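# Set the marble-filled cup on the coaster

## Task

Move the cup so that its entire base rests on the coaster, losing as few marbles as possible. The task fails if the cup is brought far below the table surface, or if the coaster ends up noticeably away from its starting spot. It only counts if the cup stays there on its own once the robot lets go. Nothing may be knocked or placed off the table.

## Robot and tools

Robot: two arms, left_arm and right_arm, each with six revolute joints and a two-finger gripper. The fingers point along the gripper's +z axis and close along its y axis. Keep the arms from colliding or pressing hard on each other. Loose objects may get an occasional small nudge from outside.

Frame: every printed position uses one shared scene frame in metres. The origin lies on the table surface midway between the arms, +x points out across the table, +z points up, and left_arm sits on the +y side. The arm names say nothing about which side of an image you are looking at. Each state line shows, per arm, end_effector_position (the point between the finger pads, just behind the fingertips) and end_effector_quat_wxyz. At long reach the printed hand position can be somewhat off.

Tool execute_actions takes "actions", a list holding at most one item, plus an optional "pictures" boolean (images come by default).
- An empty list, {"actions": []}, just reports the current state.
- A motion item is {"rows": [[...]], "steps": N}, with N from 1 to 15 (15 if left out). Each control step lasts 1/30 s. Each row covers one step; if there are fewer rows than steps, the last row repeats.
- A wait item is {"steps": N}, N up to 300. It sends nothing new and returns once N steps have passed since the previous result.
- A refused call moves nothing.

Every row has exactly 14 numbers covering both arms, even if only one moves. Positions 1-6 are left_arm joint targets, 7 is the left opening, 8-13 are right_arm joint targets, 14 is the right opening. Joint entries are absolute target angles in radians, the same quantity Joint positions prints; they are not offsets. Column order and stated ranges: waist -2.618 to 3.054, shoulder 0.000 to 3.142, elbow 0.000 to 3.142, wrist pitch -1.571 to 1.571, wrist yaw -1.571 to 1.571, wrist roll -2.094 to 2.094. A target more than 0.036 rad beyond a range end, and farther out than the joint's last reported angle, gets the whole call refused. The real end may sit up to 0.036 rad either side of the stated one; targets past it are clipped, and the result may say "joint sent to its limit" (possibly about an earlier, still-running move). Not seeing that line does not prove more room. Opening is an absolute value in [-1, 1]: +1 fully open, -1 closed.

Motion limits: each step the target sent is kept within a fixed lead of the measured angle (waist 0.202, shoulder 0.258, elbow 0.238, wrist pitch 0.573, wrist yaw and roll 0.522 rad), and whole-arm targets are scaled back if they would shift the gripper more than 70 mm from where it is. Distant targets therefore take several calls. Friction can leave a joint up to about 0.031 rad short, and changes smaller than that may not move it. Between calls the arms keep heading for the last row sent until they settle or a step is HELD; fingers still in motion finish their travel.

Result lines: Joint positions and Joint velocities give one block per arm, joints in column order (rad, rad/s) then finger-pad gap (m, m/s; 0.087 m is fully open). grip_measured is the measured opening on the command scale, each gripper biased by up to about 1 mm. "joint command not followed" means a clearance check altered or blocked joint targets on some steps; the rest of the row still applied. HELD marks steps where your row was not sent in full. MOTOR HOT appears from 75 °C; OVER-TEMPERATURE FAULT reports a stop (10 s at 90 °C, and at 100 °C the arm and gripper go limp and the arm drops). Holding loads heats motors, so avoid long holds.

Gripping: except near -1 and +1, the fingers go to where grip_measured equals the commanded value. To hold something, keep commanding below grip_measured, about 0.02 lower for a firm grip, less for a gentler one. Pads push up to about 20 N; closing quickly can squeeze harder and even pop the fingers open. Keep the cup upright and move it gently so marbles stay in; avoid drops, slips, slamming it down and pushing hard on the table or coaster. Release only when the cup sits wholly on the coaster and will stay without support, then move clear without dragging the coaster.

Tool zoom_image takes "camera" ("cam_head_left" or "cam_head_right") and "region" [x0, y0, x1, y1] in pixels of that camera's latest 504x504 image, origin top-left, region at most 504 by 504, and returns an enlarged view.

Cameras: cam_head_left (K fx=fy=382.284, cx 253.422, cy 252.526, at world [-0.259036, 0.00583352, 0.858522]) and cam_head_right (fx=fy=383.08, cx 251.236, cy 249.81, at [-0.250468, -0.192556, 0.830896]), pinhole plus radial distortion, OpenCV conventions, looking down over the table from behind the arms. Calibration can be a few millimetres and up to a couple of degrees off; results list any changed numbers.

Tool finished_scene takes "scene" (integer 1 to 2) to end the current scene irreversibly and have it judged; call it only once the cup rests on the coaster unaided.

Each tool is called after "Call:" as name([rows], argument=value, ...), one row to a line, values as JSON.

## Session

Call:
execute_actions(actions=[])

Scene clock: 0.00 s of 3960.00 s.
left_arm: end_effector_position=(+0.4773, +0.7380, +0.2936) grip_measured=+1.000 end_effector_quat_wxyz=(-0.572, +0.697, -0.397, +0.171) | right_arm: end_effector_position=(+0.3687, -0.2388, +0.3613) grip_measured=+1.000 end_effector_quat_wxyz=(+0.709, +0.018, +0.705, -0.007)
Joint positions: left_arm=[ 0.605  2.184  2.123 -0.23   0.019 -1.337  0.087] | right_arm=[-0.     1.032  1.04  -0.003  0.008  0.016  0.087]
Joint velocities: left_arm=[ 0.007  0.002 -0.012 -0.051 -0.007  0.037  0.   ] | right_arm=[-0.002  0.007  0.002  0.022  0.095  0.007  0.   ]

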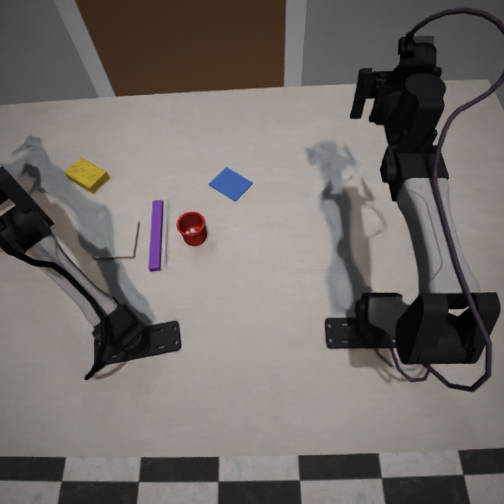

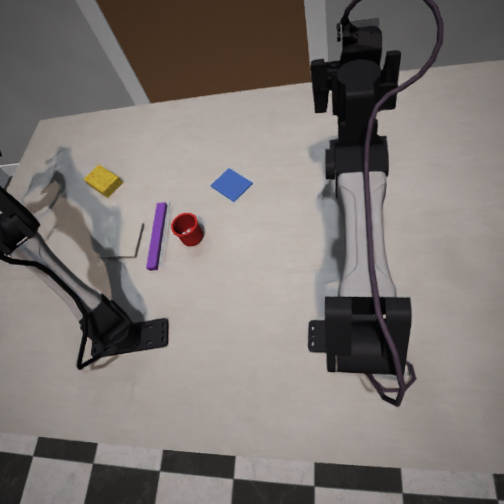

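Call:
zoom_image(camera="cam_head_left", region=[50, 130, 290, 300])

Call:
zoom_image(camera="cam_head_right", region=[50, 130, 290, 300])

Region (50, 130, 290, 300) of cam_head_left's 504x504 image, scaled by 2.100, with more detail than that image has; it fills the top 357 rows of this view, and the rest is white.

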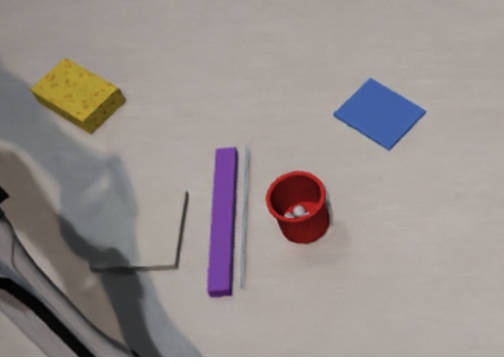

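Region (50, 130, 290, 300) of cam_head_right's 504x504 image, scaled by 2.100, with more detail than that image has; it fills the top 357 rows of this view, and the rest is white.

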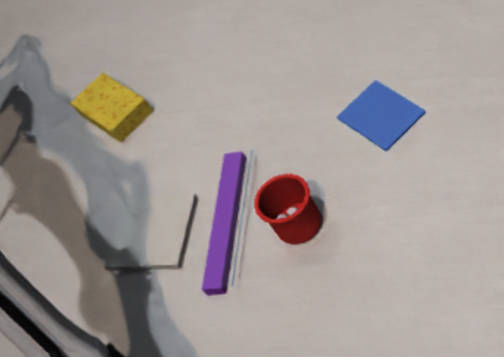

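Call:
zoom_image(camera="cam_head_left", region=[70, 190, 220, 290])

Call:
zoom_image(camera="cam_head_left", region=[190, 150, 270, 220])

Region (70, 190, 220, 290) of cam_head_left's 504x504 image, scaled by 3.360, with more detail than that image has.

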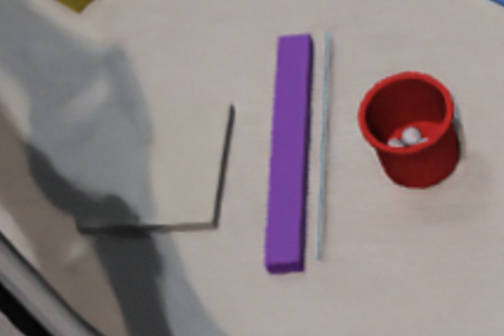

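Region (190, 150, 270, 220) of cam_head_left's 504x504 image, scaled by 6.300, with more detail than that image has; it fills the top 441 rows of this view, and the rest is white.

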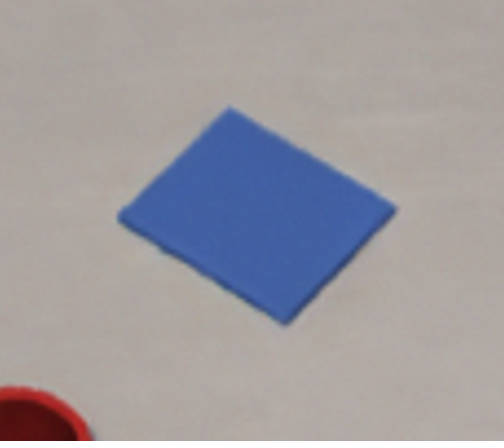

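Call:
execute_actions([
  {"rows":[[-0.6,1.2,0.5,0.1,0,0,1,0,1.032,1.04,0,0,0.016,1]]},
], pictures=false)

Call:
execute_actions([
  {"steps":60},
], pictures=false)

Call:
execute_actions([
  {"steps":60},
])

Scene clock: 14.97 s of 3960.00 s.
left_arm: end_effector_position=(+0.4667, +0.3824, +0.3934) grip_measured=+1.000 end_effector_quat_wxyz=(+0.705, -0.226, +0.665, -0.099) | right_arm: end_effector_position=(+0.3687, -0.2386, +0.3613) grip_measured=+1.000 end_effector_quat_wxyz=(+0.709, +0.018, +0.705, -0.006)
Joint positions: left_arm=[ 0.016  1.472  1.435  0.051  0.005 -0.467  0.087] | right_arm=[-0.     1.032  1.04  -0.003  0.007  0.016  0.087]
Joint velocities: left_arm=[-1.692 -1.961 -1.678  0.242  0.007  2.103  0.   ] | right_arm=[-0.007 -0.012 -0.007 -0.007 -0.022 -0.007  0.   ]
Steps of this call (steps 1 to 90: nothing new was sent; then 11.47 s passed at rest; steps 91 to 105: all 15 steps of this action). Readings (joint positions):
91: left_arm=[0.597 2.169 2.098 -0.204 0.015 -1.299] | right_arm=[-0.000 1.032 1.040 -0.003 0.008 0.016]
92: left_arm=[0.585 2.141 2.053 -0.181 0.010 -1.251] | right_arm=[-0.000 1.032 1.040 -0.003 0.007 0.016]
94: left_arm=[0.536 2.070 1.967 -0.139 0.006 -1.152] | right_arm=[-0.000 1.032 1.040 -0.003 0.007 0.016]
98: left_arm=[0.384 1.889 1.793 -0.055 0.005 -0.932] | right_arm=[-0.000 1.032 1.040 -0.003 0.007 0.016]
105: the state above

Scene clock: 16.97 s of 3960.00 s.
left_arm: end_effector_position=(+0.2867, +0.1704, +0.0768) grip_measured=+1.000 end_effector_quat_wxyz=(+0.460, +0.180, +0.863, -0.103) | right_arm: end_effector_position=(+0.3687, -0.2386, +0.3613) grip_measured=+1.000 end_effector_quat_wxyz=(+0.709, +0.018, +0.705, -0.006)
Joint positions: left_arm=[-0.592  1.195  0.507  0.098  0.008 -0.009  0.087] | right_arm=[-0.     1.032  1.04  -0.003  0.007  0.016  0.087]
Joint velocities: left_arm=[-0.002  0.017 -0.002 -0.022  0.007 -0.037  0.   ] | right_arm=[ 0.007 -0.002  0.007 -0.007 -0.051  0.022  0.   ]
Steps of this call (steps 1 to 45: the robot went on to your last target; steps 46 to 60: nothing new was sent). Readings (joint positions):
1: left_arm=[-0.046 1.402 1.377 0.060 0.005 -0.397] | right_arm=[-0.000 1.032 1.040 -0.003 0.007 0.016]
2: left_arm=[-0.111 1.334 1.316 0.072 0.005 -0.334] | right_arm=[-0.000 1.032 1.040 -0.003 0.007 0.016]
4: left_arm=[-0.238 1.227 1.211 0.097 0.007 -0.242] | right_arm=[-0.000 1.032 1.040 -0.003 0.007 0.016]
8: left_arm=[-0.420 1.178 1.068 0.127 0.009 -0.154] | right_arm=[-0.000 1.032 1.040 -0.003 0.007 0.016]
60: the state above
All arms were judged still, so your last target was given up. Only a new action makes them travel on or press farther. Fingers that are still opening or closing keep moving.

Scene clock: 18.97 s of 3960.00 s.
left_arm: end_effector_position=(+0.2867, +0.1704, +0.0768) grip_measured=+1.000 end_effector_quat_wxyz=(+0.460, +0.180, +0.863, -0.103) | right_arm: end_effector_position=(+0.3687, -0.2386, +0.3613) grip_measured=+1.000 end_effector_quat_wxyz=(+0.709, +0.018, +0.705, -0.006)
Joint positions: left_arm=[-0.592  1.195  0.507  0.098  0.008 -0.009  0.087] | right_arm=[-0.     1.032  1.04  -0.003  0.007  0.016  0.087]
Joint velocities: left_arm=[-0.022 -0.002 -0.007  0.022 -0.007 -0.007  0.   ] | right_arm=[-0.002  0.012 -0.017 -0.007  0.007  0.051  0.   ]
Steps of this call (steps 1 to 60: nothing new was sent). Readings (joint positions):
1: left_arm=[-0.592 1.195 0.507 0.098 0.008 -0.009] | right_arm=[-0.000 1.032 1.040 -0.003 0.007 0.016]
2: left_arm=[-0.592 1.195 0.507 0.098 0.008 -0.009] | right_arm=[-0.000 1.032 1.040 -0.003 0.007 0.016]
4: left_arm=[-0.592 1.195 0.507 0.098 0.008 -0.009] | right_arm=[-0.000 1.032 1.040 -0.003 0.007 0.016]
8: left_arm=[-0.592 1.195 0.507 0.098 0.008 -0.009] | right_arm=[-0.000 1.032 1.040 -0.003 0.007 0.016]
60: the state above

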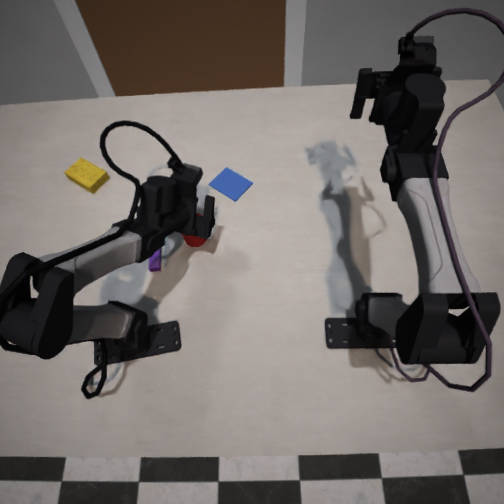

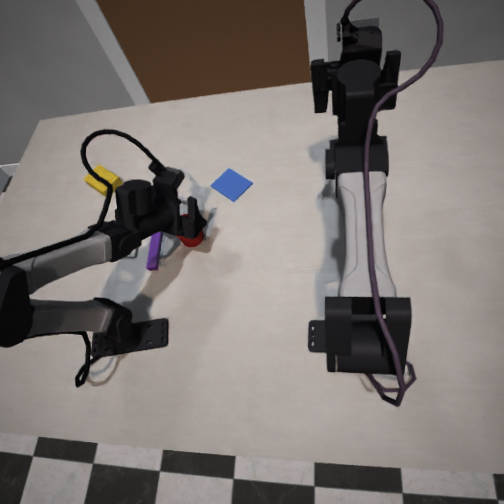

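Call:
zoom_image(camera="cam_head_left", region=[120, 150, 260, 280])

Call:
zoom_image(camera="cam_head_right", region=[120, 150, 260, 280])

Region (120, 150, 260, 280) of cam_head_left's 504x504 image, scaled by 3.600, with more detail than that image has; it fills the top 468 rows of this view, and the rest is white.

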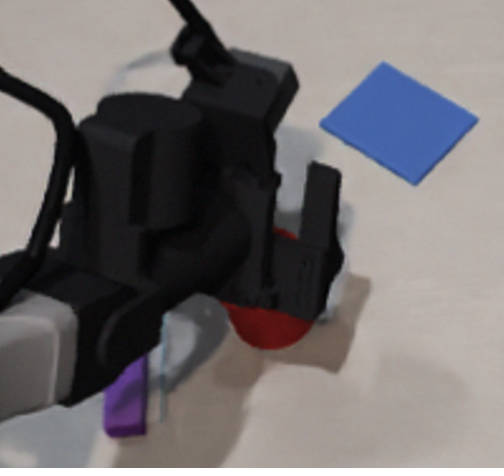

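Region (120, 150, 260, 280) of cam_head_right's 504x504 image, scaled by 3.600, with more detail than that image has; it fills the top 468 rows of this view, and the rest is white.

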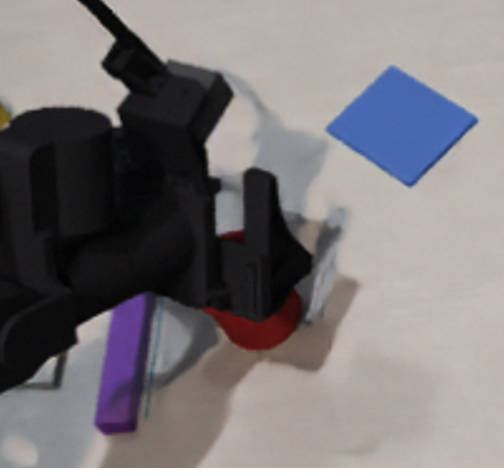

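Call:
execute_actions([
  {"rows":[[-0.592,1.195,0.507,0.4,0,0,1,0,1.032,1.04,0,0,0.016,1]]},
], pictures=false)

Call:
execute_actions([
  {"rows":[[-0.592,1.195,0.8,0.4,0,0,1,0,1.032,1.04,0,0,0.016,1]]},
], pictures=false)

Call:
execute_actions([
  {"rows":[[-0.592,0.9,0.8,0.4,0,0,1,0,1.032,1.04,0,0,0.016,1]]},
])

Scene clock: 32.37 s of 3960.00 s.
left_arm: end_effector_position=(+0.3247, +0.1536, +0.1358) grip_measured=+1.000 end_effector_quat_wxyz=(+0.580, +0.165, +0.788, -0.128) | right_arm: end_effector_position=(+0.3687, -0.2386, +0.3613) grip_measured=+1.000 end_effector_quat_wxyz=(+0.709, +0.018, +0.705, -0.006)
Joint positions: left_arm=[-0.592  1.195  0.505  0.391  0.008 -0.009  0.087] | right_arm=[-0.     1.032  1.04  -0.003  0.007  0.016  0.087]
Joint velocities: left_arm=[-0.002 -0.002  0.002  0.154  0.051 -0.007  0.   ] | right_arm=[-0.002 -0.012 -0.007 -0.037 -0.051  0.037  0.   ]
Steps of this call (steps 1 to 90: nothing new was sent; then 9.90 s passed at rest; steps 91 to 105: all 15 steps of this action). Readings (joint positions):
91: left_arm=[-0.592 1.195 0.505 0.130 0.008 -0.009] | right_arm=[-0.000 1.032 1.040 -0.003 0.007 0.016]
92: left_arm=[-0.592 1.195 0.505 0.175 0.008 -0.009] | right_arm=[-0.000 1.032 1.040 -0.003 0.007 0.016]
94: left_arm=[-0.592 1.195 0.505 0.265 0.008 -0.009] | right_arm=[-0.000 1.032 1.040 -0.003 0.007 0.016]
98: left_arm=[-0.592 1.195 0.505 0.350 0.008 -0.009] | right_arm=[-0.000 1.032 1.040 -0.003 0.007 0.016]
105: the state above

Scene clock: 32.87 s of 3960.00 s.
left_arm: end_effector_position=(+0.3666, +0.1351, +0.2893) grip_measured=+1.000 end_effector_quat_wxyz=(+0.703, +0.143, +0.679, -0.154) | right_arm: end_effector_position=(+0.3687, -0.2386, +0.3613) grip_measured=+1.000 end_effector_quat_wxyz=(+0.709, +0.018, +0.705, -0.006)
Joint positions: left_arm=[-0.592  1.189  0.803  0.422  0.008 -0.009  0.087] | right_arm=[-0.     1.032  1.04  -0.003  0.007  0.016  0.087]
Joint velocities: left_arm=[-0.012  0.007 -0.007 -0.066  0.051  0.037  0.   ] | right_arm=[-0.007 -0.032 -0.022 -0.051  0.037 -0.007  0.   ]
Steps of this call (steps 1 to 15: all 15 steps of this action). Readings (joint positions):
1: left_arm=[-0.592 1.196 0.525 0.375 0.008 -0.009] | right_arm=[-0.000 1.032 1.040 -0.003 0.007 0.016]
2: left_arm=[-0.592 1.202 0.562 0.361 0.008 -0.009] | right_arm=[-0.000 1.032 1.040 -0.003 0.007 0.016]
4: left_arm=[-0.592 1.203 0.653 0.362 0.008 -0.009] | right_arm=[-0.000 1.032 1.040 -0.003 0.007 0.016]
8: left_arm=[-0.592 1.196 0.794 0.410 0.008 -0.009] | right_arm=[-0.000 1.032 1.040 -0.003 0.007 0.016]
15: the state above

Scene clock: 33.37 s of 3960.00 s.
left_arm: end_effector_position=(+0.3008, +0.1641, +0.4054) grip_measured=+1.000 end_effector_quat_wxyz=(+0.800, +0.119, +0.561, -0.175) | right_arm: end_effector_position=(+0.3687, -0.2386, +0.3613) grip_measured=+1.000 end_effector_quat_wxyz=(+0.709, +0.018, +0.705, -0.006)
Joint positions: left_arm=[-0.592  0.884  0.809  0.424  0.008 -0.009  0.087] | right_arm=[-0.     1.032  1.04  -0.003  0.007  0.016  0.087]
Joint velocities: left_arm=[-0.007  0.012  0.007  0.037  0.007 -0.037  0.   ] | right_arm=[ 0.007 -0.002 -0.012 -0.022  0.037 -0.022  0.   ]
Steps of this call (steps 1 to 15: all 15 steps of this action). Readings (joint positions):
1: left_arm=[-0.592 1.169 0.802 0.410 0.008 -0.009] | right_arm=[-0.000 1.032 1.040 -0.003 0.007 0.016]
2: left_arm=[-0.592 1.127 0.795 0.389 0.008 -0.009] | right_arm=[-0.000 1.032 1.040 -0.003 0.007 0.016]
4: left_arm=[-0.592 1.017 0.793 0.382 0.008 -0.009] | right_arm=[-0.000 1.032 1.040 -0.003 0.007 0.016]
8: left_arm=[-0.592 0.881 0.808 0.429 0.008 -0.009] | right_arm=[-0.000 1.032 1.040 -0.003 0.007 0.016]
15: the state above

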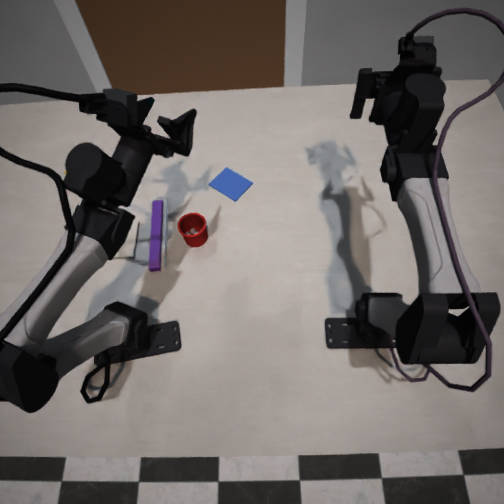

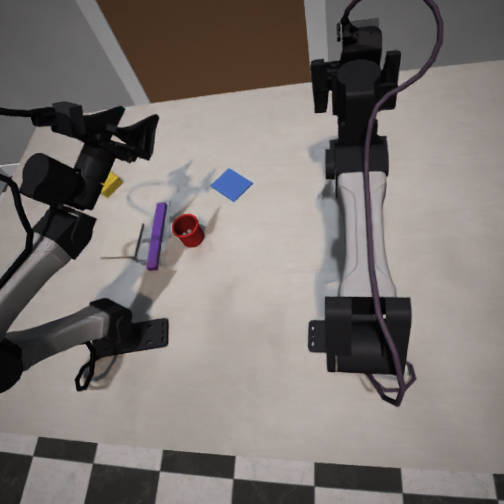

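Call:
execute_actions([
  {"rows":[[-0.58,0.8,0.75,0.3,0,0,1,0,1.032,1.04,0,0,0.016,1],[-0.57,0.75,0.7,0.2,0,0,1,0,1.032,1.04,0,0,0.016,1],[-0.56,0.7,0.65,0.1,0,0,1,0,1.032,1.04,0,0,0.016,1],[-0.55,0.66,0.6,0,0,0,1,0,1.032,1.04,0,0,0.016,1],[-0.54,0.64,0.56,-0.1,0,0,1,0,1.032,1.04,0,0,0.016,1],[-0.535,0.64,0.52,-0.2,0,0,1,0,1.032,1.04,0,0,0.016,1],[-0.535,0.64,0.49,-0.3,0,0,1,0,1.032,1.04,0,0,0.016,1],[-0.535,0.64,0.453,-0.413,0,0,1,0,1.032,1.04,0,0,0.016,1]]},
], pictures=false)

Call:
execute_actions([
  {"steps":20},
])

Scene clock: 41.10 s of 3960.00 s.
left_arm: end_effector_position=(+0.2528, +0.1986, +0.1897) grip_measured=+1.000 end_effector_quat_wxyz=(+0.588, +0.148, +0.786, -0.117) | right_arm: end_effector_position=(+0.3687, -0.2386, +0.3613) grip_measured=+1.000 end_effector_quat_wxyz=(+0.709, +0.018, +0.705, -0.006)
Joint positions: left_arm=[-0.551  0.672  0.519 -0.131  0.008 -0.008  0.087] | right_arm=[-0.     1.032  1.04  -0.003  0.007  0.016  0.087]
Joint velocities: left_arm=[ 0.056 -0.095 -0.457 -1.326 -0.007 -0.037  0.   ] | right_arm=[-0.012 -0.017 -0.012 -0.037 -0.022  0.022  0.   ]
Steps of this call (steps 1 to 15: the robot went on to your last target; steps 16 to 90: nothing new was sent; then 4.23 s passed at rest; steps 91 to 105: all 15 steps of this action). Readings (joint positions):
91: left_arm=[-0.592 0.876 0.805 0.410 0.008 -0.009] | right_arm=[-0.000 1.032 1.040 -0.003 0.007 0.016]
92: left_arm=[-0.589 0.849 0.786 0.382 0.008 -0.008] | right_arm=[-0.000 1.032 1.040 -0.003 0.007 0.016]
94: left_arm=[-0.577 0.766 0.723 0.304 0.008 -0.008] | right_arm=[-0.000 1.032 1.040 -0.003 0.007 0.016]
98: left_arm=[-0.562 0.686 0.636 0.158 0.008 -0.008] | right_arm=[-0.000 1.032 1.040 -0.003 0.007 0.016]
105: the state above

Scene clock: 41.77 s of 3960.00 s.
left_arm: end_effector_position=(+0.2134, +0.2161, +0.1162) grip_measured=+1.000 end_effector_quat_wxyz=(+0.466, +0.158, +0.865, -0.092) | right_arm: end_effector_position=(+0.3687, -0.2386, +0.3613) grip_measured=+1.000 end_effector_quat_wxyz=(+0.709, +0.018, +0.705, -0.006)
Joint positions: left_arm=[-0.543  0.661  0.469 -0.388  0.008 -0.008  0.087] | right_arm=[-0.     1.032  1.04  -0.003  0.007  0.016  0.087]
Joint velocities: left_arm=[ 0.007  0.002  0.017 -0.007 -0.007 -0.022  0.   ] | right_arm=[-0.007 -0.002  0.012 -0.007 -0.007 -0.022  0.   ]
Steps of this call (steps 1 to 20: the robot went on to your last target). Readings (joint positions):
1: left_arm=[-0.548 0.668 0.504 -0.178 0.008 -0.008] | right_arm=[-0.000 1.032 1.040 -0.003 0.007 0.016]
2: left_arm=[-0.546 0.664 0.490 -0.224 0.008 -0.008] | right_arm=[-0.000 1.032 1.040 -0.003 0.007 0.016]
4: left_arm=[-0.544 0.661 0.473 -0.296 0.008 -0.008] | right_arm=[-0.000 1.032 1.040 -0.003 0.007 0.016]
8: left_arm=[-0.543 0.661 0.469 -0.360 0.008 -0.008] | right_arm=[-0.000 1.032 1.040 -0.003 0.007 0.016]
20: the state above

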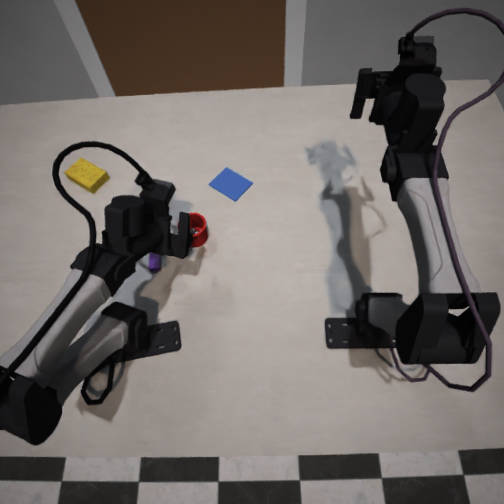

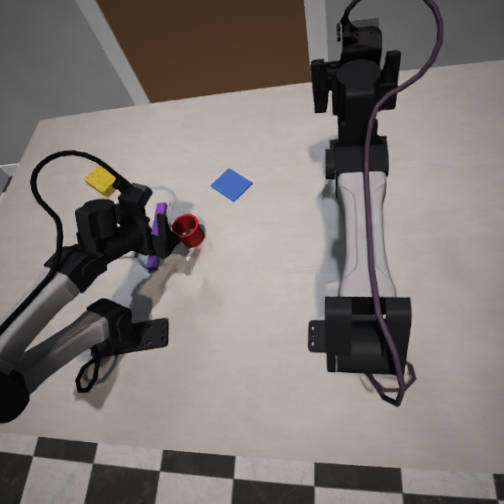

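Model works. Lower.

Call:
execute_actions([
  {"rows":[[-0.54,0.665,0.44,-0.35,0,0,1,0,1.032,1.04,0,0,0.016,1],[-0.54,0.67,0.41,-0.31,0,0,1,0,1.032,1.04,0,0,0.016,1],[-0.54,0.67,0.38,-0.28,0,0,1,0,1.032,1.04,0,0,0.016,1],[-0.54,0.675,0.35,-0.25,0,0,1,0,1.032,1.04,0,0,0.016,1],[-0.54,0.68,0.32,-0.22,0,0,1,0,1.032,1.04,0,0,0.016,1],[-0.54,0.68,0.29,-0.19,0,0,1,0,1.032,1.04,0,0,0.016,1],[-0.54,0.685,0.26,-0.16,0,0,1,0,1.032,1.04,0,0,0.016,1],[-0.54,0.69,0.23,-0.13,0,0,1,0,1.032,1.04,0,0,0.016,1],[-0.54,0.69,0.2,-0.11,0,0,1,0,1.032,1.04,0,0,0.016,1]]},
], pictures=false)

Call:
execute_actions([
  {"steps":10},
])

Call:
zoom_image(camera="cam_head_right", region=[110, 170, 240, 290])

Call:
zoom_image(camera="cam_head_left", region=[110, 170, 240, 290])

Scene clock: 46.30 s of 3960.00 s.
left_arm: end_effector_position=(+0.2043, +0.2196, +0.0447) grip_measured=+1.000 end_effector_quat_wxyz=(+0.450, +0.160, +0.874, -0.089) | right_arm: end_effector_position=(+0.3687, -0.2386, +0.3613) grip_measured=+1.000 end_effector_quat_wxyz=(+0.709, +0.018, +0.705, -0.006)
Joint positions: left_arm=[-0.543  0.679  0.214 -0.153  0.008 -0.008  0.087] | right_arm=[-0.     1.032  1.04  -0.003  0.007  0.016  0.087]
Joint velocities: left_arm=[-0.012  0.007  0.002  0.3   -0.022 -0.037  0.   ] | right_arm=[ 0.007 -0.007  0.017 -0.022 -0.007 -0.081  0.   ]
Steps of this call (steps 1 to 15: the robot went on to your last target; steps 16 to 90: nothing new was sent; then 1.03 s passed at rest; steps 91 to 105: all 15 steps of this action). Readings (joint positions):
91: left_arm=[-0.543 0.661 0.469 -0.385 0.008 -0.008] | right_arm=[-0.000 1.032 1.040 -0.003 0.007 0.016]
92: left_arm=[-0.543 0.661 0.463 -0.369 0.008 -0.008] | right_arm=[-0.000 1.032 1.040 -0.003 0.007 0.016]
94: left_arm=[-0.543 0.661 0.429 -0.321 0.008 -0.008] | right_arm=[-0.000 1.032 1.040 -0.003 0.007 0.016]
98: left_arm=[-0.543 0.663 0.307 -0.226 0.008 -0.008] | right_arm=[-0.000 1.032 1.040 -0.003 0.007 0.016]
105: the state above

Scene clock: 46.63 s of 3960.00 s.
left_arm: end_effector_position=(+0.2105, +0.2172, +0.0516) grip_measured=+1.000 end_effector_quat_wxyz=(+0.467, +0.158, +0.865, -0.092) | right_arm: end_effector_position=(+0.3687, -0.2386, +0.3613) grip_measured=+1.000 end_effector_quat_wxyz=(+0.709, +0.018, +0.705, -0.006)
Joint positions: left_arm=[-0.543  0.679  0.214 -0.115  0.008 -0.008  0.087] | right_arm=[-0.     1.032  1.04  -0.003  0.007  0.016  0.087]
Joint velocities: left_arm=[ 0.007  0.007  0.017 -0.037  0.007  0.007  0.   ] | right_arm=[ 0.002 -0.007 -0.007 -0.007 -0.007  0.022  0.   ]
Steps of this call (steps 1 to 10: the robot went on to your last target). Readings (joint positions):
1: left_arm=[-0.543 0.679 0.214 -0.143 0.008 -0.008] | right_arm=[-0.000 1.032 1.040 -0.003 0.007 0.016]
2: left_arm=[-0.543 0.679 0.214 -0.136 0.008 -0.008] | right_arm=[-0.000 1.032 1.040 -0.003 0.007 0.016]
4: left_arm=[-0.543 0.679 0.214 -0.126 0.008 -0.008] | right_arm=[-0.000 1.032 1.040 -0.003 0.007 0.016]
8: left_arm=[-0.543 0.679 0.214 -0.117 0.008 -0.008] | right_arm=[-0.000 1.032 1.040 -0.003 0.007 0.016]
10: the state above

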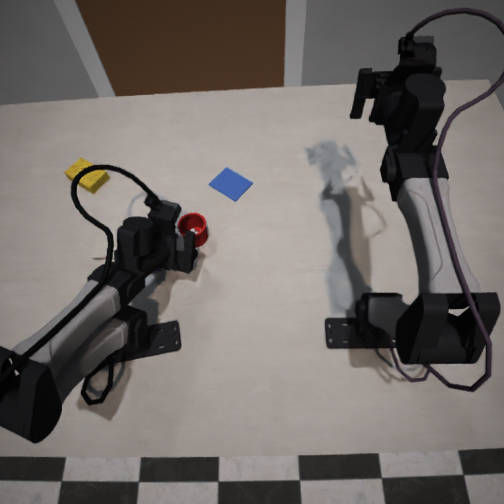

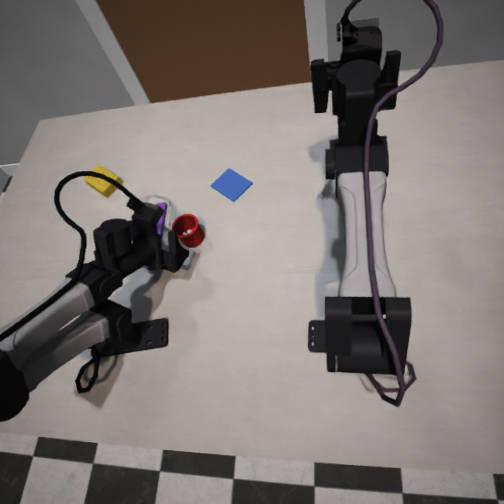

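Region (110, 170, 240, 290) of cam_head_right's 504x504 image, scaled by 3.877, with more detail than that image has; it fills the top 465 rows of this view, and the rest is white.

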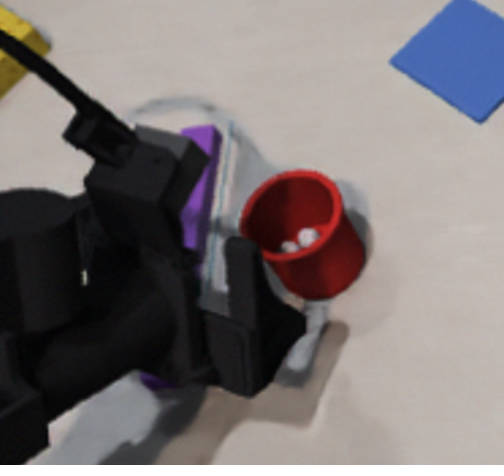

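Region (110, 170, 240, 290) of cam_head_left's 504x504 image, scaled by 3.877, with more detail than that image has; it fills the top 465 rows of this view, and the rest is white.

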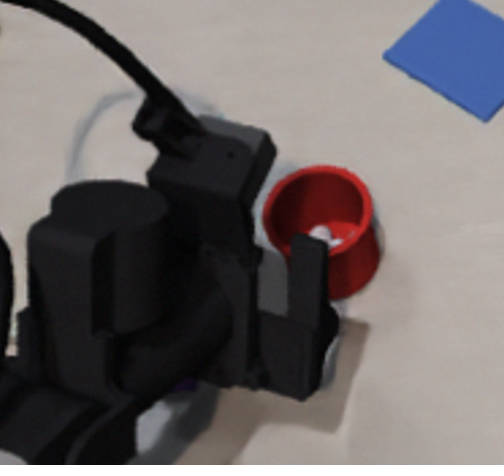

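Call:
execute_actions([
  {"rows":[[-0.56,0.69,0.22,-0.09,0,0,1,0,1.032,1.04,0,0,0.016,1],[-0.575,0.71,0.225,-0.07,0,0,1,0,1.032,1.04,0,0,0.016,1],[-0.59,0.73,0.23,-0.05,0,0,1,0,1.032,1.04,0,0,0.016,1],[-0.59,0.75,0.235,-0.035,0,0,1,0,1.032,1.04,0,0,0.016,1],[-0.59,0.77,0.24,-0.02,0,0,1,0,1.032,1.04,0,0,0.016,1],[-0.59,0.79,0.245,-0.005,0,0,1,0,1.032,1.04,0,0,0.016,1],[-0.59,0.81,0.25,0.01,0,0,1,0,1.032,1.04,0,0,0.016,1],[-0.59,0.83,0.255,0.025,0,0,1,0,1.032,1.04,0,0,0.016,1],[-0.59,0.85,0.26,0.04,0,0,1,0,1.032,1.04,0,0,0.016,1],[-0.59,0.87,0.265,0.055,0,0,1,0,1.032,1.04,0,0,0.016,1],[-0.59,0.89,0.27,0.07,0,0,1,0,1.032,1.04,0,0,0.016,1],[-0.59,0.91,0.275,0.085,0,0,1,0,1.032,1.04,0,0,0.016,1],[-0.59,0.93,0.28,0.095,0,0,1,0,1.032,1.04,0,0,0.016,1],[-0.59,0.95,0.283,0.1,0,0,1,0,1.032,1.04,0,0,0.016,1],[-0.59,0.968,0.283,0.1,0,0,1,0,1.032,1.04,0,0,0.016,1]]},
], pictures=false)

Call:
execute_actions([
  {"steps":12},
])

Call:
zoom_image(camera="cam_head_right", region=[110, 170, 240, 290])

Scene clock: 52.53 s of 3960.00 s.
left_arm: end_effector_position=(+0.2330, +0.1975, +0.0483) grip_measured=+1.000 end_effector_quat_wxyz=(+0.459, +0.176, +0.865, -0.099) | right_arm: end_effector_position=(+0.3687, -0.2386, +0.3613) grip_measured=+1.000 end_effector_quat_wxyz=(+0.709, +0.018, +0.705, -0.006)
Joint positions: left_arm=[-0.582  0.919  0.266  0.061  0.007 -0.008  0.087] | right_arm=[-0.     1.032  1.04  -0.003  0.007  0.016  0.087]
Joint velocities: left_arm=[-0.017  0.54   0.11   0.242  0.037 -0.037  0.   ] | right_arm=[-0.002  0.017  0.012 -0.022 -0.11   0.051  0.   ]
Steps of this call (steps 1 to 30: the robot went on to your last target; steps 31 to 90: nothing new was sent; then 2.40 s passed at rest; steps 91 to 105: all 15 steps of this action). Readings (joint positions):
91: left_arm=[-0.544 0.679 0.214 -0.110 0.008 -0.008] | right_arm=[-0.000 1.032 1.040 -0.003 0.007 0.016]
92: left_arm=[-0.550 0.681 0.214 -0.104 0.007 -0.008] | right_arm=[-0.000 1.032 1.040 -0.003 0.007 0.016]
94: left_arm=[-0.571 0.702 0.215 -0.081 0.007 -0.008] | right_arm=[-0.000 1.032 1.040 -0.003 0.007 0.016]
98: left_arm=[-0.582 0.781 0.231 -0.034 0.007 -0.008] | right_arm=[-0.000 1.032 1.040 -0.003 0.007 0.016]
105: the state above

Scene clock: 52.93 s of 3960.00 s.
left_arm: end_effector_position=(+0.2373, +0.1956, +0.0475) grip_measured=+1.000 end_effector_quat_wxyz=(+0.461, +0.175, +0.864, -0.100) | right_arm: end_effector_position=(+0.3687, -0.2386, +0.3613) grip_measured=+1.000 end_effector_quat_wxyz=(+0.709, +0.018, +0.705, -0.006)
Joint positions: left_arm=[-0.582  0.952  0.269  0.096  0.007 -0.008  0.087] | right_arm=[-0.     1.032  1.04  -0.003  0.007  0.016  0.087]
Joint velocities: left_arm=[-0.027 -0.007 -0.007  0.066 -0.022  0.007  0.   ] | right_arm=[-0.012 -0.012 -0.017  0.022 -0.051 -0.11   0.   ]
Steps of this call (steps 1 to 12: the robot went on to your last target). Readings (joint positions):
1: left_arm=[-0.582 0.935 0.269 0.070 0.007 -0.008] | right_arm=[-0.000 1.032 1.040 -0.003 0.007 0.016]
2: left_arm=[-0.582 0.945 0.269 0.076 0.007 -0.008] | right_arm=[-0.000 1.032 1.040 -0.003 0.007 0.016]
4: left_arm=[-0.582 0.952 0.269 0.081 0.007 -0.008] | right_arm=[-0.000 1.032 1.040 -0.003 0.007 0.016]
8: left_arm=[-0.582 0.952 0.269 0.092 0.007 -0.008] | right_arm=[-0.000 1.032 1.040 -0.003 0.007 0.016]
12: the state above

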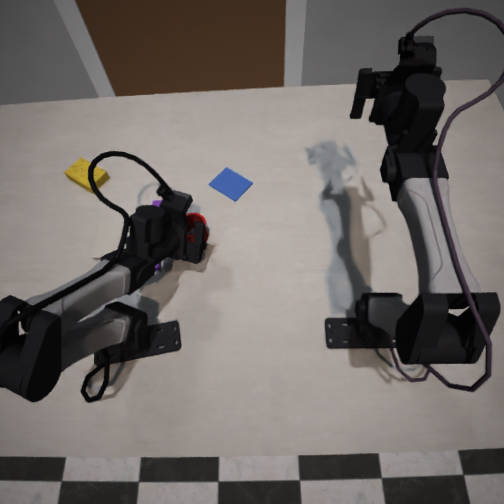

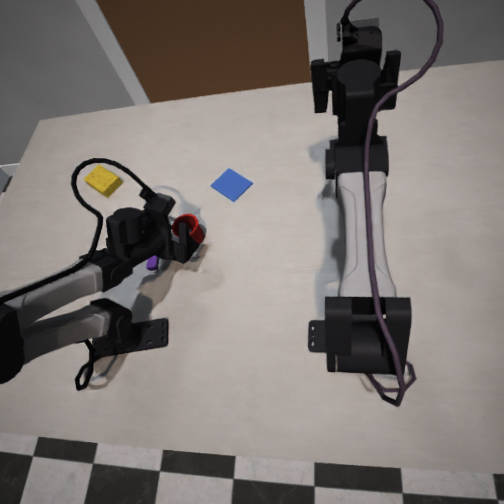

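Region (110, 170, 240, 290) of cam_head_right's 504x504 image, scaled by 3.877, with more detail than that image has; it fills the top 465 rows of this view, and the rest is white.

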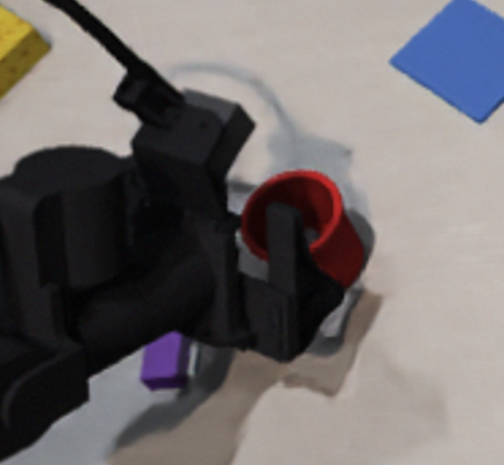

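Call:
execute_actions([
  {"rows":[[-0.59,0.98,0.29,0.12,0,0,1,0,1.032,1.04,0,0,0.016,1],[-0.59,1.0,0.297,0.13,0,0,1,0,1.032,1.04,0,0,0.016,1],[-0.59,1.02,0.304,0.145,0,0,1,0,1.032,1.04,0,0,0.016,1],[-0.59,1.04,0.312,0.155,0,0,1,0,1.032,1.04,0,0,0.016,1],[-0.59,1.06,0.32,0.17,0,0,1,0,1.032,1.04,0,0,0.016,1],[-0.59,1.08,0.328,0.18,0,0,1,0,1.032,1.04,0,0,0.016,1],[-0.59,1.10,0.336,0.19,0,0,1,0,1.032,1.04,0,0,0.016,1],[-0.59,1.12,0.345,0.2,0,0,1,0,1.032,1.04,0,0,0.016,1],[-0.59,1.14,0.354,0.21,0,0,1,0,1.032,1.04,0,0,0.016,1],[-0.59,1.16,0.363,0.22,0,0,1,0,1.032,1.04,0,0,0.016,1],[-0.59,1.18,0.372,0.23,0,0,1,0,1.032,1.04,0,0,0.016,1],[-0.59,1.2,0.382,0.24,0,0,1,0,1.032,1.04,0,0,0.016,1],[-0.59,1.215,0.39,0.24,0,0,1,0,1.032,1.04,0,0,0.016,1],[-0.59,1.232,0.397,0.24,0,0,1,0,1.032,1.04,0,0,0.016,1]]},
], pictures=false)

Call:
execute_actions([
  {"steps":12},
])

Call:
zoom_image(camera="cam_head_right", region=[110, 170, 240, 290])

Scene clock: 56.50 s of 3960.00 s.
left_arm: end_effector_position=(+0.2711, +0.1811, +0.0440) grip_measured=+1.000 end_effector_quat_wxyz=(+0.453, +0.176, +0.868, -0.098) | right_arm: end_effector_position=(+0.3687, -0.2386, +0.3613) grip_measured=+1.000 end_effector_quat_wxyz=(+0.709, +0.018, +0.705, -0.006)
Joint positions: left_arm=[-0.582  1.201  0.376  0.218  0.007 -0.008  0.087] | right_arm=[-0.     1.032  1.04  -0.003  0.007  0.016  0.087]
Joint velocities: left_arm=[-0.007  0.325  0.159  0.154 -0.022  0.022  0.   ] | right_arm=[-0.002 -0.012 -0.012  0.037 -0.022 -0.066  0.   ]
Steps of this call (steps 1 to 30: the robot went on to your last target; steps 31 to 90: nothing new was sent; then 0.07 s passed at rest; steps 91 to 105: all 15 steps of this action). Readings (joint positions):
91: left_arm=[-0.582 0.953 0.269 0.101 0.007 -0.008] | right_arm=[-0.000 1.032 1.040 -0.003 0.007 0.016]
92: left_arm=[-0.582 0.960 0.271 0.105 0.007 -0.008] | right_arm=[-0.000 1.032 1.040 -0.003 0.007 0.016]
94: left_arm=[-0.582 0.989 0.283 0.119 0.007 -0.008] | right_arm=[-0.000 1.032 1.040 -0.003 0.007 0.016]
98: left_arm=[-0.582 1.070 0.316 0.157 0.007 -0.008] | right_arm=[-0.000 1.032 1.040 -0.003 0.007 0.016]
105: the state above

Scene clock: 56.90 s of 3960.00 s.
left_arm: end_effector_position=(+0.2748, +0.1795, +0.0454) grip_measured=+1.000 end_effector_quat_wxyz=(+0.458, +0.176, +0.866, -0.099) | right_arm: end_effector_position=(+0.3687, -0.2386, +0.3613) grip_measured=+1.000 end_effector_quat_wxyz=(+0.709, +0.018, +0.705, -0.006)
Joint positions: left_arm=[-0.582  1.215  0.381  0.237  0.007 -0.008  0.087] | right_arm=[-0.     1.032  1.04  -0.003  0.007  0.016  0.087]
Joint velocities: left_arm=[-0.002  0.007 -0.012  0.007 -0.007 -0.037  0.   ] | right_arm=[0.007 0.007 0.002 0.066 0.022 0.007 0.   ]
Steps of this call (steps 1 to 12: the robot went on to your last target). Readings (joint positions):
1: left_arm=[-0.582 1.210 0.380 0.223 0.007 -0.008] | right_arm=[-0.000 1.032 1.040 -0.003 0.007 0.016]
2: left_arm=[-0.582 1.214 0.381 0.226 0.007 -0.008] | right_arm=[-0.000 1.032 1.040 -0.003 0.007 0.016]
4: left_arm=[-0.582 1.215 0.381 0.230 0.007 -0.008] | right_arm=[-0.000 1.032 1.040 -0.003 0.007 0.016]
8: left_arm=[-0.582 1.215 0.381 0.235 0.007 -0.008] | right_arm=[-0.000 1.032 1.040 -0.003 0.007 0.016]
12: the state above

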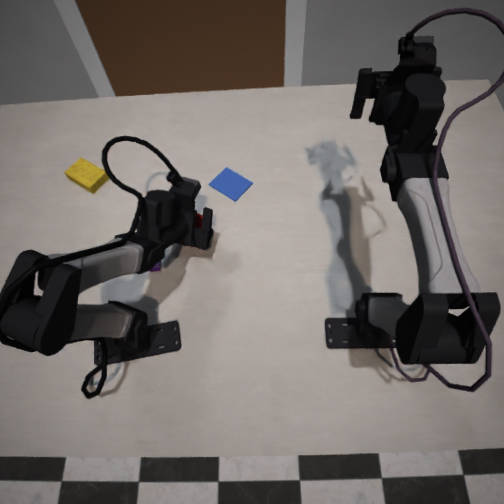

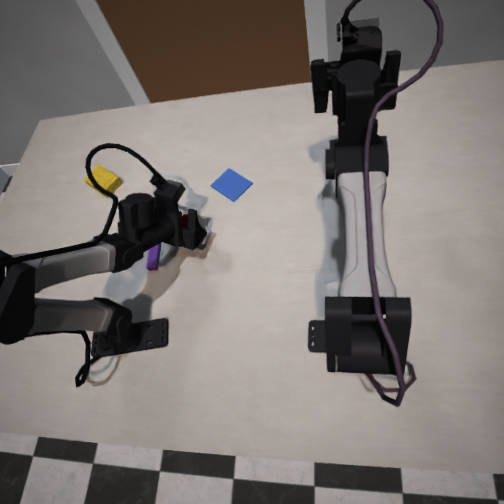

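Region (110, 170, 240, 290) of cam_head_right's 504x504 image, scaled by 3.877, with more detail than that image has; it fills the top 465 rows of this view, and the rest is white.

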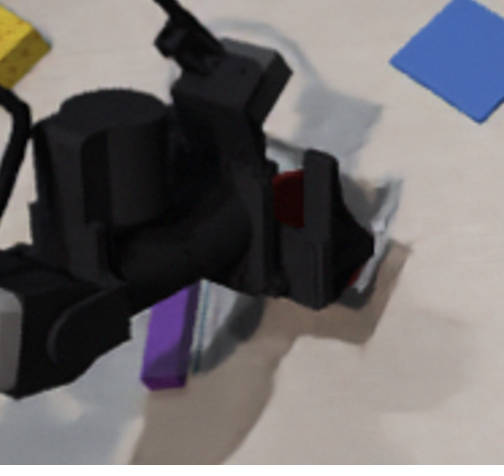

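Cup unmoved. Close slowly.

Call:
execute_actions([
  {"rows":[[-0.59,1.232,0.397,0.24,0,0,0.9,0,1.032,1.04,0,0,0.016,1],[-0.59,1.232,0.397,0.24,0,0,0.85,0,1.032,1.04,0,0,0.016,1],[-0.59,1.232,0.397,0.24,0,0,0.8,0,1.032,1.04,0,0,0.016,1],[-0.59,1.232,0.397,0.24,0,0,0.75,0,1.032,1.04,0,0,0.016,1],[-0.59,1.232,0.397,0.24,0,0,0.7,0,1.032,1.04,0,0,0.016,1],[-0.59,1.232,0.397,0.24,0,0,0.66,0,1.032,1.04,0,0,0.016,1],[-0.59,1.232,0.397,0.24,0,0,0.62,0,1.032,1.04,0,0,0.016,1],[-0.59,1.232,0.397,0.24,0,0,0.58,0,1.032,1.04,0,0,0.016,1],[-0.59,1.232,0.397,0.24,0,0,0.54,0,1.032,1.04,0,0,0.016,1],[-0.59,1.232,0.397,0.24,0,0,0.5,0,1.032,1.04,0,0,0.016,1],[-0.59,1.232,0.397,0.24,0,0,0.46,0,1.032,1.04,0,0,0.016,1],[-0.59,1.232,0.397,0.24,0,0,0.42,0,1.032,1.04,0,0,0.016,1],[-0.59,1.232,0.397,0.24,0,0,0.38,0,1.032,1.04,0,0,0.016,1]]},
], pictures=false)

Call:
execute_actions([
  {"steps":15},
], pictures=false)

Scene clock: 60.70 s of 3960.00 s.
left_arm: end_effector_position=(+0.2750, +0.1794, +0.0456) grip_measured=+0.563 end_effector_quat_wxyz=(+0.458, +0.176, +0.866, -0.099) | right_arm: end_effector_position=(+0.3687, -0.2386, +0.3613) grip_measured=+1.000 end_effector_quat_wxyz=(+0.709, +0.018, +0.705, -0.006)
Joint positions: left_arm=[-0.582  1.215  0.381  0.238  0.007 -0.008  0.068] | right_arm=[-0.     1.032  1.04  -0.003  0.007  0.016  0.087]
Joint velocities: left_arm=[-0.007  0.007  0.002 -0.007 -0.007  0.081 -0.001] | right_arm=[-0.002 -0.002 -0.012  0.022  0.022  0.051  0.   ]
Steps of this call (steps 1 to 30: the robot went on to your last target; steps 31 to 90: nothing new was sent; then 0.30 s passed at rest; steps 91 to 105: all 15 steps of this action). Readings (joint positions):
91: left_arm=[-0.582 1.215 0.381 0.238 0.007 -0.008] | right_arm=[-0.000 1.032 1.040 -0.003 0.007 0.016]
92: left_arm=[-0.582 1.215 0.381 0.238 0.007 -0.008] | right_arm=[-0.000 1.032 1.040 -0.003 0.007 0.016]
94: left_arm=[-0.582 1.215 0.381 0.238 0.007 -0.008] | right_arm=[-0.000 1.032 1.040 -0.003 0.007 0.016]
98: left_arm=[-0.582 1.215 0.381 0.238 0.007 -0.008] | right_arm=[-0.000 1.032 1.040 -0.003 0.007 0.016]
105: the state above

Scene clock: 61.20 s of 3960.00 s.
left_arm: end_effector_position=(+0.2750, +0.1794, +0.0456) grip_measured=+0.563 end_effector_quat_wxyz=(+0.458, +0.176, +0.866, -0.099) | right_arm: end_effector_position=(+0.3687, -0.2386, +0.3613) grip_measured=+1.000 end_effector_quat_wxyz=(+0.709, +0.018, +0.705, -0.006)
Joint positions: left_arm=[-0.582  1.215  0.381  0.238  0.007 -0.008  0.068] | right_arm=[-0.     1.032  1.04  -0.003  0.007  0.016  0.087]
Joint velocities: left_arm=[-0.012 -0.007  0.012 -0.037 -0.022  0.051  0.001] | right_arm=[-0.002 -0.002  0.002  0.022 -0.081  0.066  0.   ]
Steps of this call (steps 1 to 15: the robot went on to your last target). Readings (joint positions):
1: left_arm=[-0.582 1.215 0.381 0.238 0.007 -0.008] | right_arm=[-0.000 1.032 1.040 -0.003 0.007 0.016]
2: left_arm=[-0.582 1.215 0.381 0.238 0.007 -0.008] | right_arm=[-0.000 1.032 1.040 -0.003 0.007 0.016]
4: left_arm=[-0.582 1.215 0.381 0.238 0.007 -0.008] | right_arm=[-0.000 1.032 1.040 -0.003 0.007 0.016]
8: left_arm=[-0.582 1.215 0.381 0.238 0.007 -0.008] | right_arm=[-0.000 1.032 1.040 -0.003 0.007 0.016]
15: the state above
All arms were judged still, so your last target was given up. Only a new action makes them travel on or press farther. Fingers that are still opening or closing keep moving.

Call:
execute_actions([
  {"rows":[[-0.59,1.2,0.4,0.21,0,0,0.53,0,1.032,1.04,0,0,0.016,1],[-0.59,1.19,0.41,0.18,0,0,0.53,0,1.032,1.04,0,0,0.016,1],[-0.59,1.18,0.424,0.15,0,0,0.53,0,1.032,1.04,0,0,0.016,1],[-0.59,1.167,0.44,0.12,0,0,0.53,0,1.032,1.04,0,0,0.016,1],[-0.59,1.154,0.455,0.09,0,0,0.53,0,1.032,1.04,0,0,0.016,1],[-0.59,1.141,0.47,0.06,0,0,0.53,0,1.032,1.04,0,0,0.016,1],[-0.59,1.128,0.487,0.03,0,0,0.53,0,1.032,1.04,0,0,0.016,1],[-0.59,1.116,0.504,0,0,0,0.53,0,1.032,1.04,0,0,0.016,1],[-0.59,1.104,0.52,-0.03,0,0,0.53,0,1.032,1.04,0,0,0.016,1],[-0.59,1.092,0.538,-0.06,0,0,0.53,0,1.032,1.04,0,0,0.016,1],[-0.59,1.08,0.555,-0.09,0,0,0.53,0,1.032,1.04,0,0,0.016,1],[-0.59,1.07,0.572,-0.12,0,0,0.53,0,1.032,1.04,0,0,0.016,1],[-0.59,1.06,0.59,-0.14,0,0,0.53,0,1.032,1.04,0,0,0.016,1],[-0.59,1.05,0.606,-0.15,0,0,0.53,0,1.032,1.04,0,0,0.016,1],[-0.59,1.045,0.62,-0.15,0,0,0.53,0,1.032,1.04,0,0,0.016,1]]},
], pictures=false)

Call:
execute_actions([
  {"rows":[[-0.57,1.045,0.62,-0.15,0,0,0.53,0,1.032,1.04,0,0,0.016,1],[-0.56,1.045,0.62,-0.15,0,0,0.53,0,1.032,1.04,0,0,0.016,1],[-0.545,1.045,0.62,-0.15,0,0,0.53,0,1.032,1.04,0,0,0.016,1],[-0.525,1.045,0.62,-0.15,0,0,0.53,0,1.032,1.04,0,0,0.016,1],[-0.5,1.045,0.62,-0.15,0,0,0.53,0,1.032,1.04,0,0,0.016,1],[-0.475,1.045,0.62,-0.15,0,0,0.53,0,1.032,1.04,0,0,0.016,1],[-0.45,1.045,0.62,-0.15,0,0,0.53,0,1.032,1.04,0,0,0.016,1],[-0.42,1.045,0.62,-0.15,0,0,0.53,0,1.032,1.04,0,0,0.016,1],[-0.39,1.045,0.62,-0.15,0,0,0.53,0,1.032,1.04,0,0,0.016,1],[-0.36,1.045,0.62,-0.15,0,0,0.53,0,1.032,1.04,0,0,0.016,1],[-0.33,1.045,0.62,-0.15,0,0,0.53,0,1.032,1.04,0,0,0.016,1],[-0.3,1.045,0.62,-0.15,0,0,0.53,0,1.032,1.04,0,0,0.016,1],[-0.27,1.045,0.62,-0.15,0,0,0.53,0,1.032,1.04,0,0,0.016,1],[-0.24,1.045,0.62,-0.15,0,0,0.53,0,1.032,1.04,0,0,0.016,1],[-0.21,1.045,0.62,-0.15,0,0,0.53,0,1.032,1.04,0,0,0.016,1]]},
], pictures=false)

Call:
execute_actions([
  {"rows":[[-0.18,1.045,0.62,-0.15,0,0,0.53,0,1.032,1.04,0,0,0.016,1],[-0.15,1.045,0.62,-0.15,0,0,0.53,0,1.032,1.04,0,0,0.016,1],[-0.12,1.045,0.62,-0.15,0,0,0.53,0,1.032,1.04,0,0,0.016,1],[-0.09,1.045,0.62,-0.15,0,0,0.53,0,1.032,1.04,0,0,0.016,1],[-0.06,1.045,0.62,-0.15,0,0,0.53,0,1.032,1.04,0,0,0.016,1],[-0.03,1.045,0.62,-0.15,0,0,0.53,0,1.032,1.04,0,0,0.016,1],[0,1.045,0.62,-0.15,0,0,0.53,0,1.032,1.04,0,0,0.016,1],[0.03,1.045,0.62,-0.15,0,0,0.53,0,1.032,1.04,0,0,0.016,1],[0.06,1.045,0.62,-0.15,0,0,0.53,0,1.032,1.04,0,0,0.016,1],[0.085,1.045,0.62,-0.15,0,0,0.53,0,1.032,1.04,0,0,0.016,1],[0.11,1.045,0.62,-0.15,0,0,0.53,0,1.032,1.04,0,0,0.016,1],[0.13,1.045,0.62,-0.15,0,0,0.53,0,1.032,1.04,0,0,0.016,1],[0.145,1.045,0.62,-0.15,0,0,0.53,0,1.032,1.04,0,0,0.016,1],[0.155,1.045,0.62,-0.15,0,0,0.53,0,1.032,1.04,0,0,0.016,1]]},
], pictures=false)

Call:
execute_actions([
  {"steps":8},
])

Call:
zoom_image(camera="cam_head_right", region=[50, 160, 190, 290])

Scene clock: 71.27 s of 3960.00 s.
left_arm: end_effector_position=(+0.2829, +0.1761, +0.1166) grip_measured=+0.563 end_effector_quat_wxyz=(+0.478, +0.174, +0.855, -0.103) | right_arm: end_effector_position=(+0.3687, -0.2386, +0.3613) grip_measured=+1.000 end_effector_quat_wxyz=(+0.709, +0.018, +0.705, -0.006)
Joint positions: left_arm=[-0.582  1.071  0.579 -0.057  0.007 -0.008  0.068] | right_arm=[-0.     1.032  1.04  -0.003  0.007  0.016  0.087]
Joint velocities: left_arm=[-0.012 -0.252  0.432 -0.491  0.007  0.022  0.   ] | right_arm=[-0.007  0.017 -0.002 -0.022 -0.037 -0.051  0.   ]
Steps of this call (steps 1 to 90: nothing new was sent; then 6.57 s passed at rest; steps 91 to 105: all 15 steps of this action). Readings (joint positions):
91: left_arm=[-0.582 1.215 0.381 0.238 0.007 -0.008] | right_arm=[-0.000 1.032 1.040 -0.003 0.007 0.016]
92: left_arm=[-0.582 1.213 0.384 0.233 0.007 -0.008] | right_arm=[-0.000 1.032 1.040 -0.003 0.007 0.016]
94: left_arm=[-0.582 1.203 0.398 0.199 0.007 -0.008] | right_arm=[-0.000 1.032 1.040 -0.003 0.007 0.016]
98: left_arm=[-0.582 1.156 0.455 0.109 0.007 -0.008] | right_arm=[-0.000 1.032 1.040 -0.003 0.007 0.016]
105: the state above

Scene clock: 71.77 s of 3960.00 s.
left_arm: end_effector_position=(+0.3034, +0.2776, +0.1216) grip_measured=+0.563 end_effector_quat_wxyz=(+0.478, +0.036, +0.877, -0.025) | right_arm: end_effector_position=(+0.3687, -0.2386, +0.3613) grip_measured=+1.000 end_effector_quat_wxyz=(+0.709, +0.018, +0.705, -0.006)
Joint positions: left_arm=[-0.265  1.054  0.61  -0.129  0.004 -0.007  0.068] | right_arm=[-0.     1.032  1.04  -0.003  0.007  0.016  0.087]
Joint velocities: left_arm=[ 0.842 -0.012 -0.002 -0.037  0.095 -0.022  0.   ] | right_arm=[-0.022 -0.022 -0.007 -0.066  0.037  0.022  0.   ]
Steps of this call (steps 1 to 15: all 15 steps of this action). Readings (joint positions):
1: left_arm=[-0.582 1.064 0.592 -0.069 0.007 -0.008] | right_arm=[-0.000 1.032 1.040 -0.003 0.007 0.016]
2: left_arm=[-0.579 1.059 0.602 -0.077 0.007 -0.008] | right_arm=[-0.000 1.032 1.040 -0.003 0.007 0.016]
4: left_arm=[-0.561 1.054 0.610 -0.088 0.007 -0.008] | right_arm=[-0.000 1.032 1.040 -0.003 0.007 0.016]
8: left_arm=[-0.473 1.054 0.610 -0.115 0.007 -0.008] | right_arm=[-0.000 1.032 1.040 -0.003 0.007 0.016]
15: the state above

Scene clock: 72.27 s of 3960.00 s.
left_arm: end_effector_position=(+0.2882, +0.4072, +0.1210) grip_measured=+0.563 end_effector_quat_wxyz=(+0.471, -0.142, +0.867, +0.073) | right_arm: end_effector_position=(+0.3687, -0.2386, +0.3613) grip_measured=+1.000 end_effector_quat_wxyz=(+0.709, +0.018, +0.705, -0.006)
Joint positions: left_arm=[ 0.14   1.054  0.61  -0.132  0.001 -0.007  0.068] | right_arm=[-0.     1.032  1.04  -0.003  0.007  0.016  0.087]
Joint velocities: left_arm=[ 0.291 -0.002 -0.012 -0.007 -0.022 -0.007  0.001] | right_arm=[-0.007 -0.007  0.007  0.051  0.051 -0.037  0.   ]
Steps of this call (steps 1 to 15: all 15 steps of this action). Readings (joint positions):
1: left_arm=[-0.235 1.054 0.610 -0.130 0.004 -0.007] | right_arm=[-0.000 1.032 1.040 -0.003 0.007 0.016]
2: left_arm=[-0.205 1.054 0.610 -0.130 0.003 -0.007] | right_arm=[-0.000 1.032 1.040 -0.003 0.007 0.016]
4: left_arm=[-0.145 1.054 0.610 -0.131 0.003 -0.007] | right_arm=[-0.000 1.032 1.040 -0.003 0.007 0.016]
8: left_arm=[-0.025 1.054 0.610 -0.131 0.003 -0.007] | right_arm=[-0.000 1.032 1.040 -0.003 0.007 0.016]
15: the state above

Scene clock: 72.53 s of 3960.00 s.
left_arm: end_effector_position=(+0.2871, +0.4100, +0.1208) grip_measured=+0.563 end_effector_quat_wxyz=(+0.471, -0.146, +0.867, +0.075) | right_arm: end_effector_position=(+0.3687, -0.2386, +0.3613) grip_measured=+1.000 end_effector_quat_wxyz=(+0.709, +0.018, +0.705, -0.006)
Joint positions: left_arm=[ 0.149  1.054  0.61  -0.133  0.001 -0.007  0.068] | right_arm=[-0.     1.032  1.04  -0.003  0.007  0.016  0.087]
Joint velocities: left_arm=[ 0.002  0.032 -0.002  0.007  0.022 -0.007 -0.001] | right_arm=[ 0.007  0.002 -0.007  0.007 -0.007  0.007  0.   ]
Steps of this call (steps 1 to 8: the robot went on to your last target). Readings (joint positions):
1: left_arm=[0.146 1.054 0.610 -0.133 0.001 -0.007] | right_arm=[-0.000 1.032 1.040 -0.003 0.007 0.016]
2: left_arm=[0.148 1.054 0.610 -0.133 0.001 -0.007] | right_arm=[-0.000 1.032 1.040 -0.003 0.007 0.016]
4: left_arm=[0.149 1.054 0.610 -0.133 0.001 -0.007] | right_arm=[-0.000 1.032 1.040 -0.003 0.007 0.016]
8: the state above

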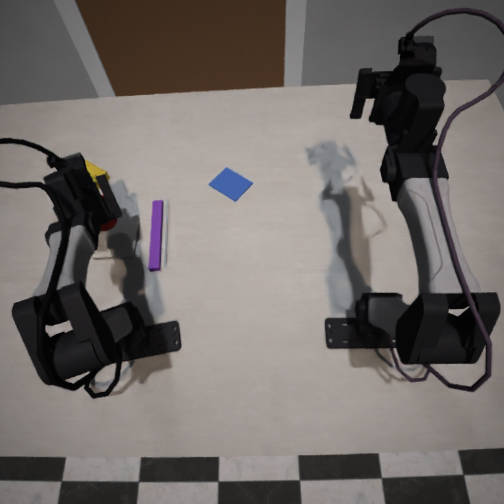

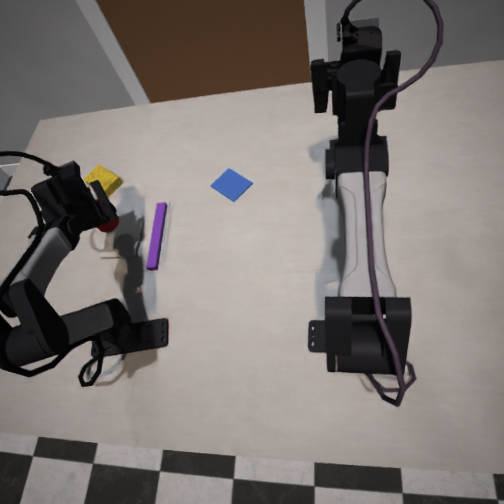

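Region (50, 160, 190, 290) of cam_head_right's 504x504 image, scaled by 3.600, with more detail than that image has; it fills the top 468 rows of this view, and the rest is white.

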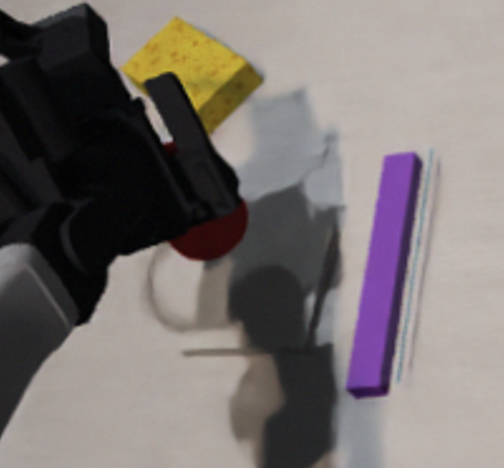

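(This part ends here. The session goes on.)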